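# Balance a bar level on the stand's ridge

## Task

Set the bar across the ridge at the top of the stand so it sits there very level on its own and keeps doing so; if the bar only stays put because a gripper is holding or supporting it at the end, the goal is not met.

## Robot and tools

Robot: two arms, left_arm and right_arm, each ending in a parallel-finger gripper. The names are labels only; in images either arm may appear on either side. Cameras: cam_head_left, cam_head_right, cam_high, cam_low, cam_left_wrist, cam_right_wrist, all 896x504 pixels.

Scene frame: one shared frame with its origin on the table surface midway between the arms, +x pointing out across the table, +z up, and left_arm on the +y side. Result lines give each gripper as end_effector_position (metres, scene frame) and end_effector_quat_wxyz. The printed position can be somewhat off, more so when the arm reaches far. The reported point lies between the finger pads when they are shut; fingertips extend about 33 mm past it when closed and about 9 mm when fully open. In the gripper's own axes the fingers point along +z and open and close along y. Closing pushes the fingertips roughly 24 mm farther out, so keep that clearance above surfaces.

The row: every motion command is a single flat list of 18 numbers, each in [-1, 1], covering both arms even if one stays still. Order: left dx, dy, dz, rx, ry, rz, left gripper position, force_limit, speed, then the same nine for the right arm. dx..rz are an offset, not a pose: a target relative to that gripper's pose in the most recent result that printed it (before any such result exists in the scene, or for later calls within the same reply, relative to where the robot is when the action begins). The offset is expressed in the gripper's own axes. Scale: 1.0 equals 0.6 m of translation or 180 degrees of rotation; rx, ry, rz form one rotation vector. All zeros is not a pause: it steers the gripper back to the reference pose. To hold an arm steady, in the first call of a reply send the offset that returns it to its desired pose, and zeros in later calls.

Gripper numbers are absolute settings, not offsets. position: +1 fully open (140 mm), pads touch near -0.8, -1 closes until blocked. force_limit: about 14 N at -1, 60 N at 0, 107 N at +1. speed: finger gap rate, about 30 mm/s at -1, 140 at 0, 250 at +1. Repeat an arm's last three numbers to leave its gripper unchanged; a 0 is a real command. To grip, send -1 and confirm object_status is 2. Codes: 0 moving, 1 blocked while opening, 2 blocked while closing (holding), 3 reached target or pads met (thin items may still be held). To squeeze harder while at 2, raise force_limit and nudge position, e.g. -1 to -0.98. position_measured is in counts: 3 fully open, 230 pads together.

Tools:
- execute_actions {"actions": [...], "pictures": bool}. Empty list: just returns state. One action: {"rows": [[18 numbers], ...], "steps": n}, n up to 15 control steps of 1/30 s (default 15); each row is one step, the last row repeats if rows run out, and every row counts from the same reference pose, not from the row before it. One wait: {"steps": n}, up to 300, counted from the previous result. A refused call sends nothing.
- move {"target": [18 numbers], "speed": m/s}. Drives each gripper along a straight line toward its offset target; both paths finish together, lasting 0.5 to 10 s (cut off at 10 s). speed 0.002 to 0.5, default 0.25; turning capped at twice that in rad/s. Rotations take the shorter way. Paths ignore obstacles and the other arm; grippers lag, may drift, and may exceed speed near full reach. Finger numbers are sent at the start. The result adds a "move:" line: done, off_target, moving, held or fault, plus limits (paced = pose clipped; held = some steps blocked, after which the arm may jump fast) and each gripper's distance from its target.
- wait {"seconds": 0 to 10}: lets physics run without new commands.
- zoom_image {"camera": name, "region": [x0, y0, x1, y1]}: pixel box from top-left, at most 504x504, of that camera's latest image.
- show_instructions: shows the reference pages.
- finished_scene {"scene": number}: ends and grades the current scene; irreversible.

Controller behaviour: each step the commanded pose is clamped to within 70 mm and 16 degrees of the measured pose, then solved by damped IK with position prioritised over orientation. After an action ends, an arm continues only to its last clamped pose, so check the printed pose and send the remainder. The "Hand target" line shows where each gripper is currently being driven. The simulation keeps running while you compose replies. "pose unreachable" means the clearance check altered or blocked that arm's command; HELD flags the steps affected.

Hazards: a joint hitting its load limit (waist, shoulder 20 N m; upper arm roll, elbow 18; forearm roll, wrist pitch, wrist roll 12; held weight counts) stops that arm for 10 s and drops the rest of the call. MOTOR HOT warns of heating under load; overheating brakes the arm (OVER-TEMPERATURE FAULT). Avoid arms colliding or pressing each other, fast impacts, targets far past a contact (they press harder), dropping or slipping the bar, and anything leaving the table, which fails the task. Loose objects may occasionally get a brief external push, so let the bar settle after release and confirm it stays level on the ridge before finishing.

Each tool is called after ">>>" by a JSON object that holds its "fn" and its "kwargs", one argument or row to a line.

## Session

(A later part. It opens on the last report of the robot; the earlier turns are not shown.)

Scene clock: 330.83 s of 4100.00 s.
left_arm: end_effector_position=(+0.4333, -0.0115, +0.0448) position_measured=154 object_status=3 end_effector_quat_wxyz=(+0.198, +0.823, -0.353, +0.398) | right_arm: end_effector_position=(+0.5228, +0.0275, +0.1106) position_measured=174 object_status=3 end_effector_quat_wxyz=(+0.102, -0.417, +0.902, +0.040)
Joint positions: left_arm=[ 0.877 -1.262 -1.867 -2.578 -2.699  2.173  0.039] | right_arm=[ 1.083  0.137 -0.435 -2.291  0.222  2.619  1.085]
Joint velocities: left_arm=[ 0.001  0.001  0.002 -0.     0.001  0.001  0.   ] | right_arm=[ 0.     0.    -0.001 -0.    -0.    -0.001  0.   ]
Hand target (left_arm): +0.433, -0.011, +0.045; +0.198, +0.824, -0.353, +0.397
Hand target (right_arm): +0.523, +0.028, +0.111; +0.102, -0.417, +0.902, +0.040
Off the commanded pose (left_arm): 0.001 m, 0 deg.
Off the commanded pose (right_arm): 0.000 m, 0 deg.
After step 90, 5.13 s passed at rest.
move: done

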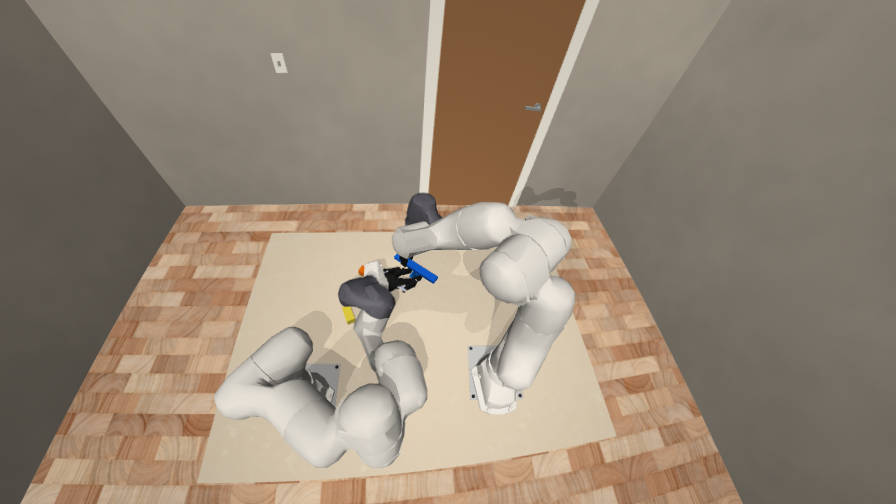

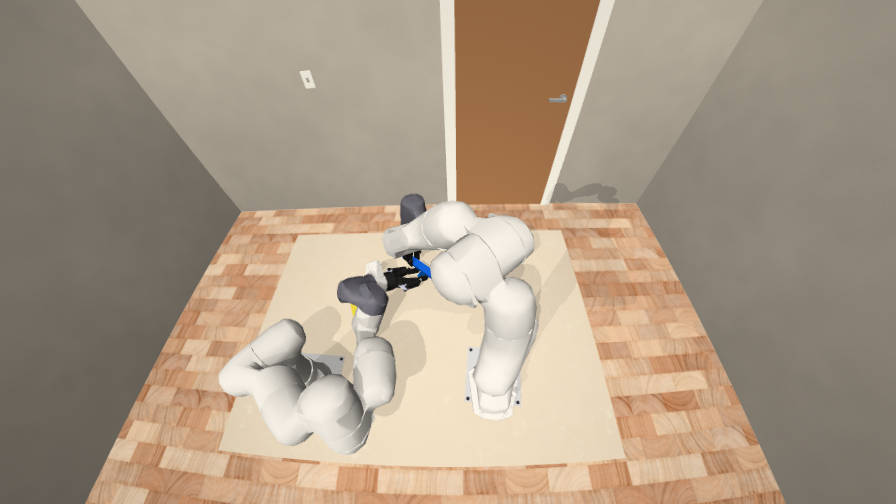

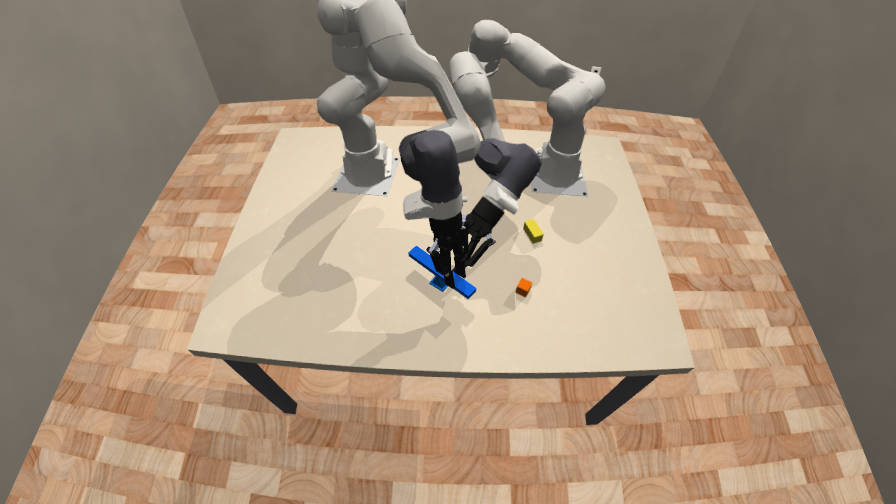

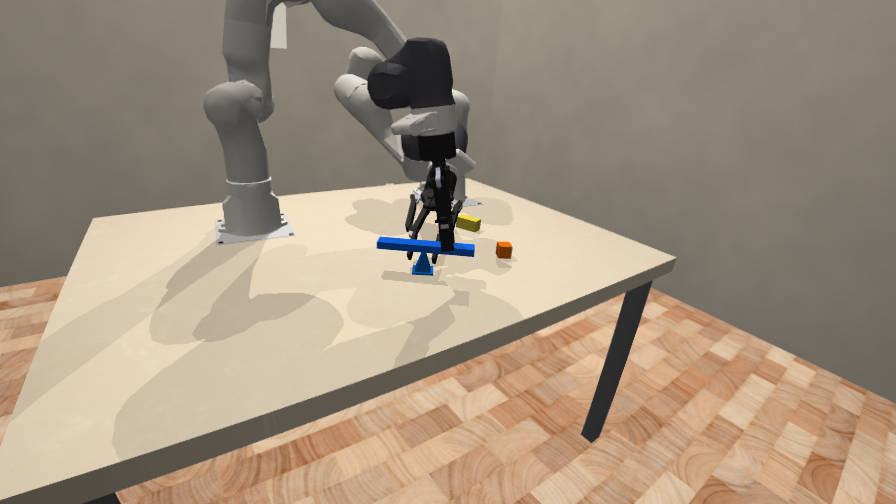

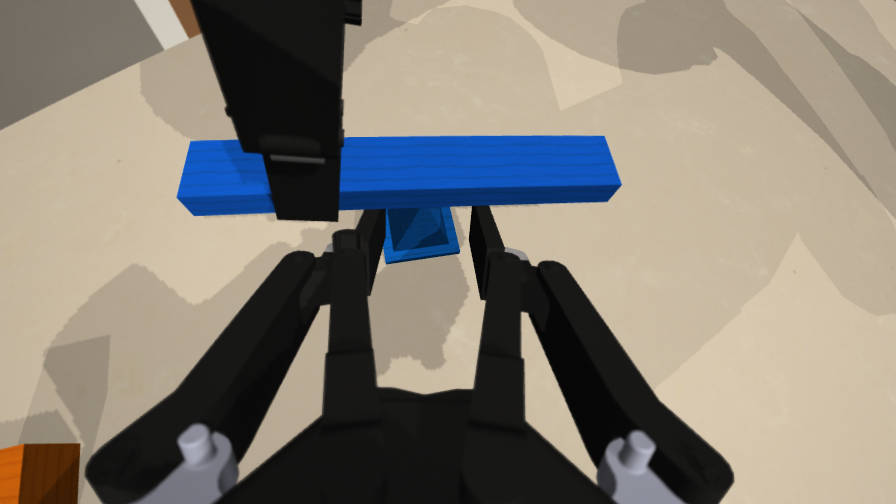

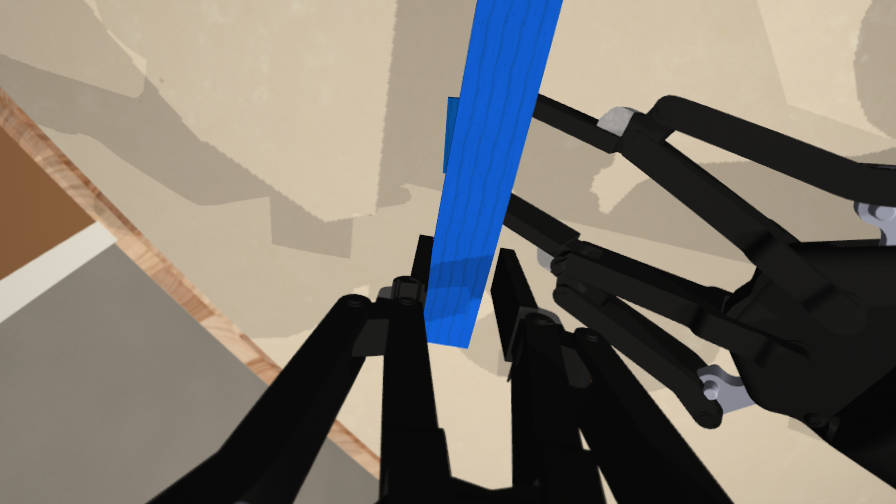

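Grip and slide along (supported by ridge and finger).

>>> {"fn": "move", "kwargs": {
  "target": [0,0,0,0,0,0,-0.2,-0.8,-0.8,0,0,0,0,0,0,-1,0.1,-1],
  "speed": 0.003
}}

>>> {"fn": "move", "kwargs": {
  "target": [0,0,0,0,0,0,-0.2,-0.8,-0.8,0.0035,0,-0.002,0,0,0,-1,0.1,-1],
  "speed": 0.003
}}

>>> {"fn": "zoom_image", "kwargs": {
  "camera": "cam_low",
  "region": [360,200,490,290]
}}

Scene clock: 334.13 s of 4100.00 s.
left_arm: end_effector_position=(+0.4332, -0.0113, +0.0446) position_measured=154 object_status=3 end_effector_quat_wxyz=(+0.198, +0.824, -0.353, +0.397) | right_arm: end_effector_position=(+0.5232, +0.0274, +0.1107) position_measured=186 object_status=2 end_effector_quat_wxyz=(+0.103, -0.416, +0.903, +0.040)
Joint positions: left_arm=[ 0.877 -1.262 -1.868 -2.579 -2.699  2.173  0.039] | right_arm=[ 1.083  0.137 -0.435 -2.291  0.222  2.62   1.085]
Joint velocities: left_arm=[ 0.001 -0.    -0.001 -0.    -0.002 -0.002 -0.001] | right_arm=[-0.001  0.    -0.    -0.001  0.     0.001  0.001]
Hand target (left_arm): +0.433, -0.012, +0.045; +0.198, +0.823, -0.353, +0.398
Hand target (right_arm): +0.523, +0.028, +0.111; +0.102, -0.417, +0.902, +0.040
Off the commanded pose (left_arm): 0.000 m, 0 deg.
Off the commanded pose (right_arm): 0.000 m, 0 deg.
move: done

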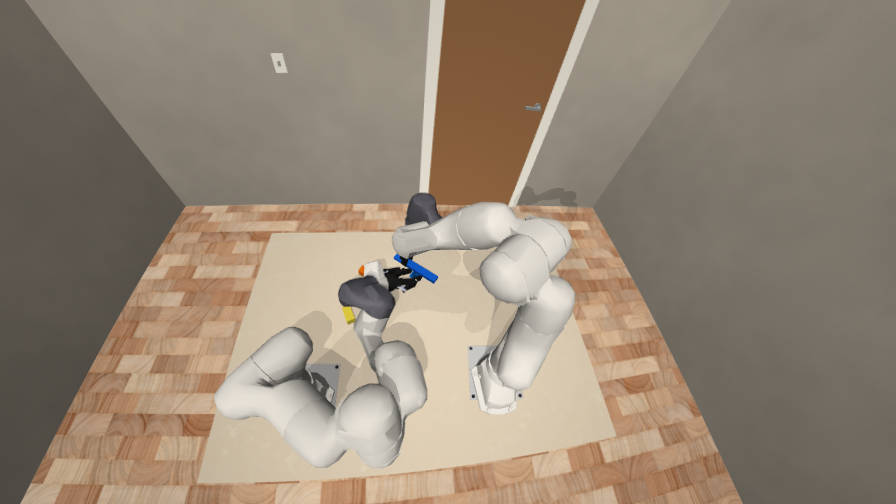

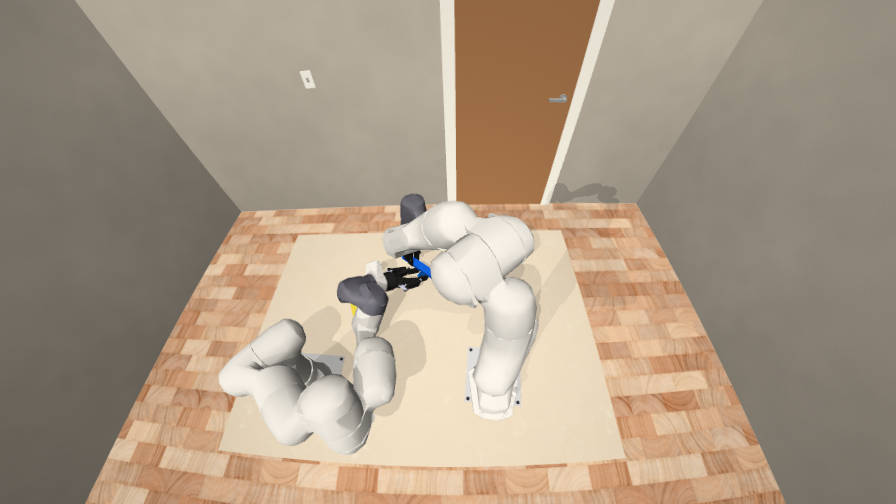

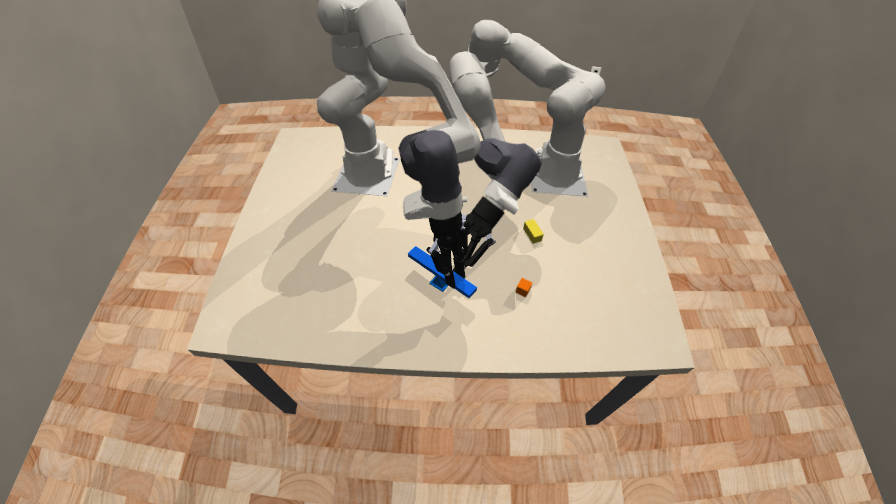

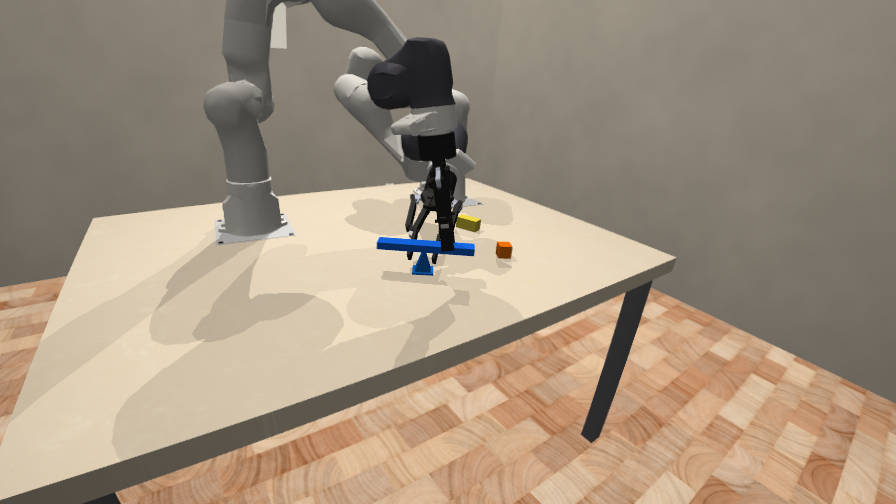

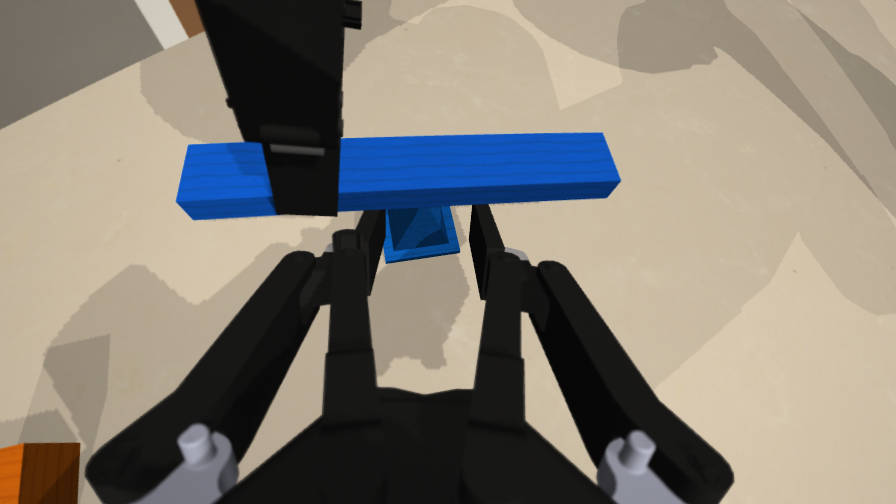

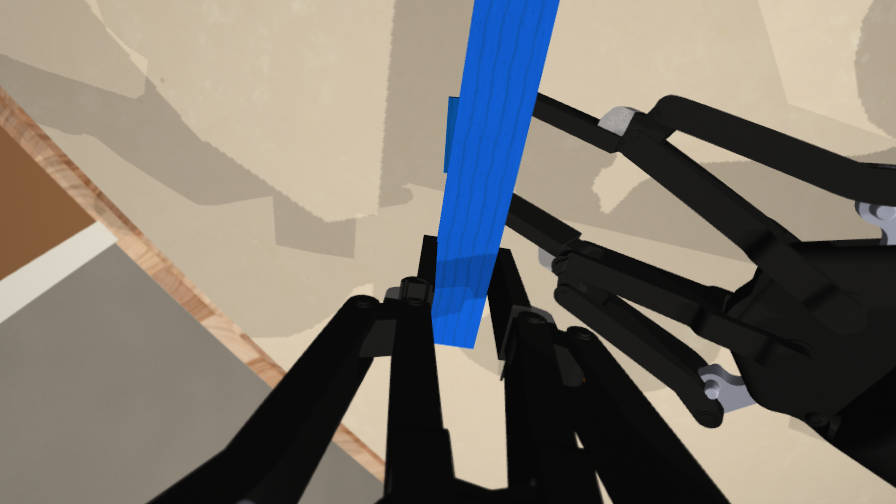

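Scene clock: 335.17 s of 4100.00 s.
left_arm: end_effector_position=(+0.4331, -0.0113, +0.0446) position_measured=154 object_status=3 end_effector_quat_wxyz=(+0.198, +0.824, -0.353, +0.397) | right_arm: end_effector_position=(+0.5217, +0.0267, +0.1114) position_measured=186 object_status=2 end_effector_quat_wxyz=(+0.103, -0.417, +0.902, +0.040)
Joint positions: left_arm=[ 0.877 -1.262 -1.868 -2.579 -2.699  2.173  0.039] | right_arm=[ 1.083  0.131 -0.435 -2.296  0.22   2.62   1.085]
Joint velocities: left_arm=[ 0.001 -0.002 -0.001  0.    -0.    -0.001 -0.001] | right_arm=[ 0.002 -0.002 -0.001 -0.002  0.    -0.001  0.001]
Hand target (left_arm): +0.433, -0.011, +0.045; +0.198, +0.824, -0.353, +0.397
Hand target (right_arm): +0.522, +0.026, +0.111; +0.103, -0.416, +0.903, +0.040
Off the commanded pose (left_arm): 0.000 m, 0 deg.
Off the commanded pose (right_arm): 0.001 m, 0 deg.
move: done

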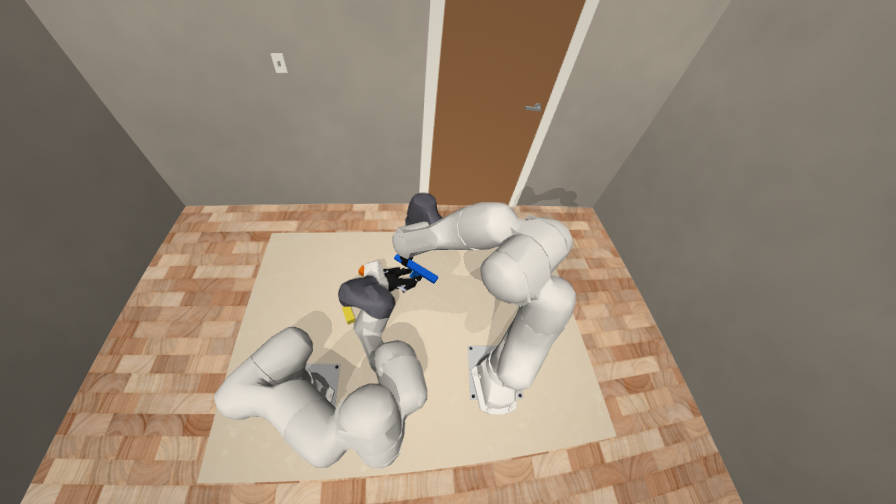

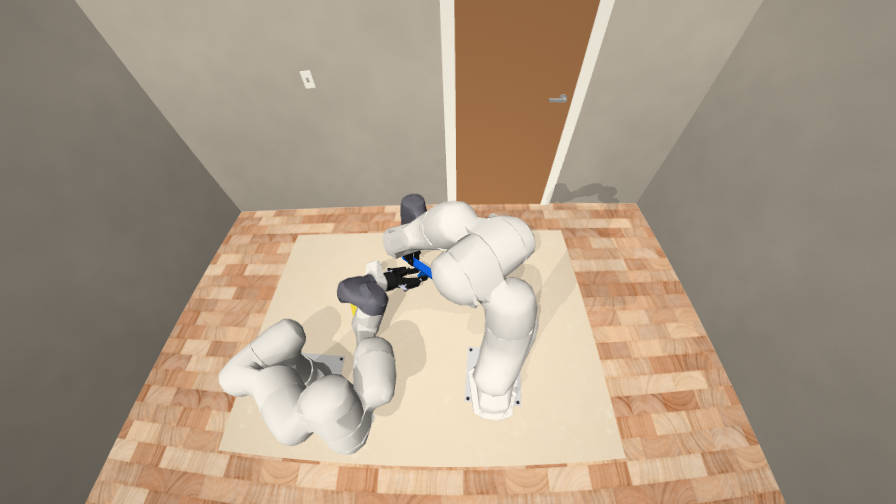

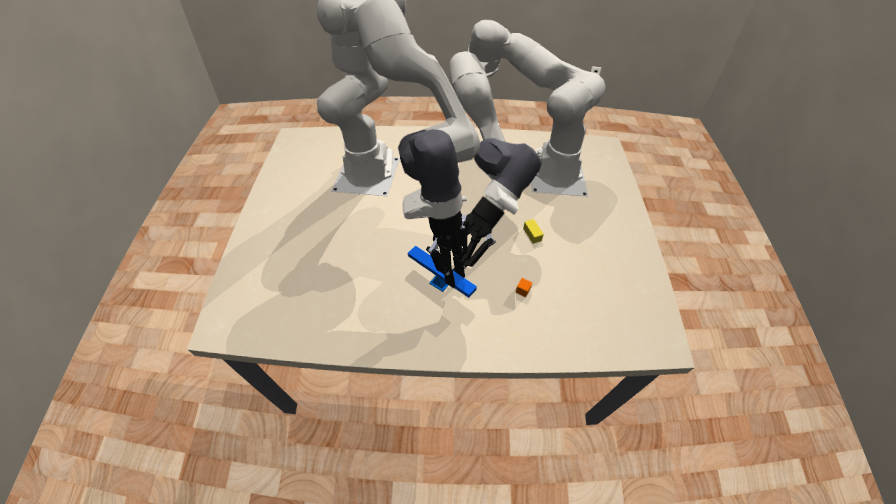

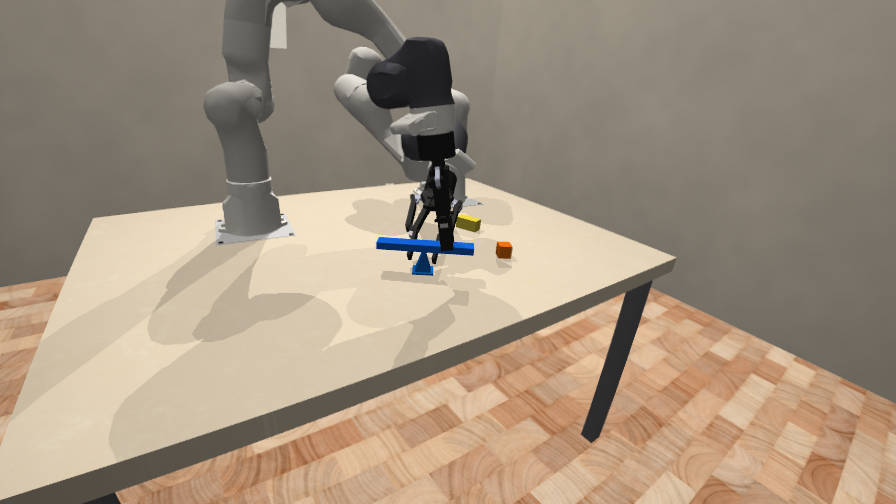

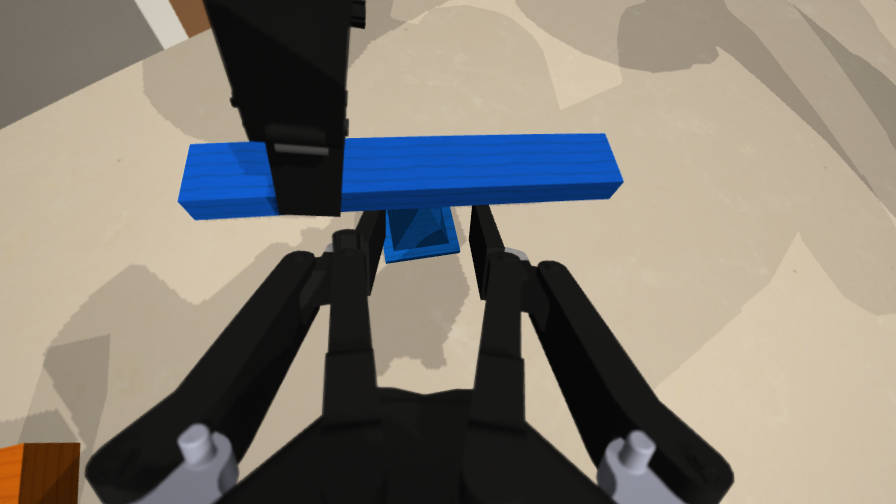

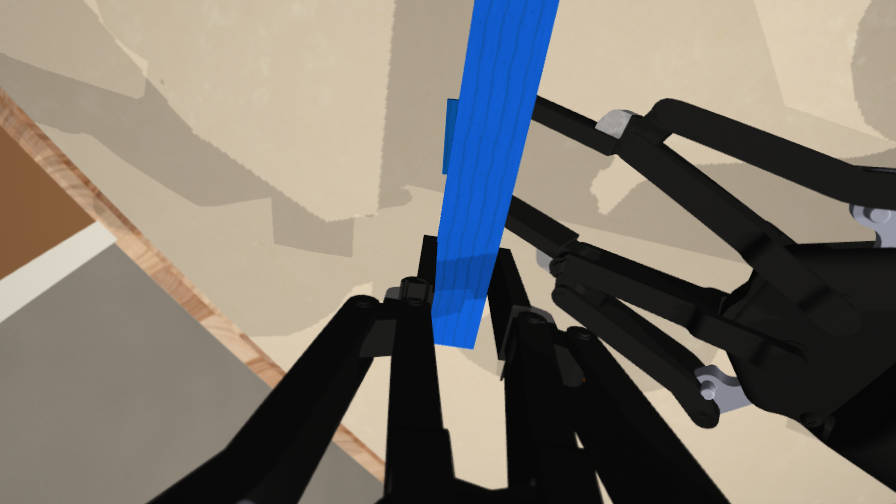

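Region (360, 200, 490, 290) of cam_low's 896x504 image, scaled by 3.877, with more detail than that image has; it fills the top 349 rows of this view, and the rest is white.

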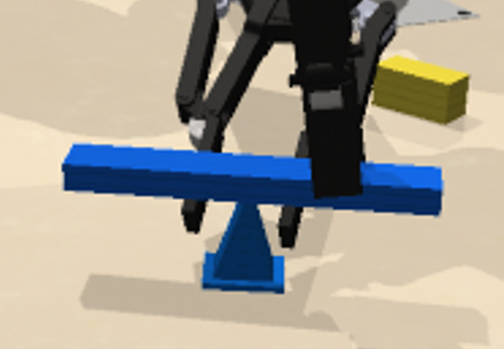

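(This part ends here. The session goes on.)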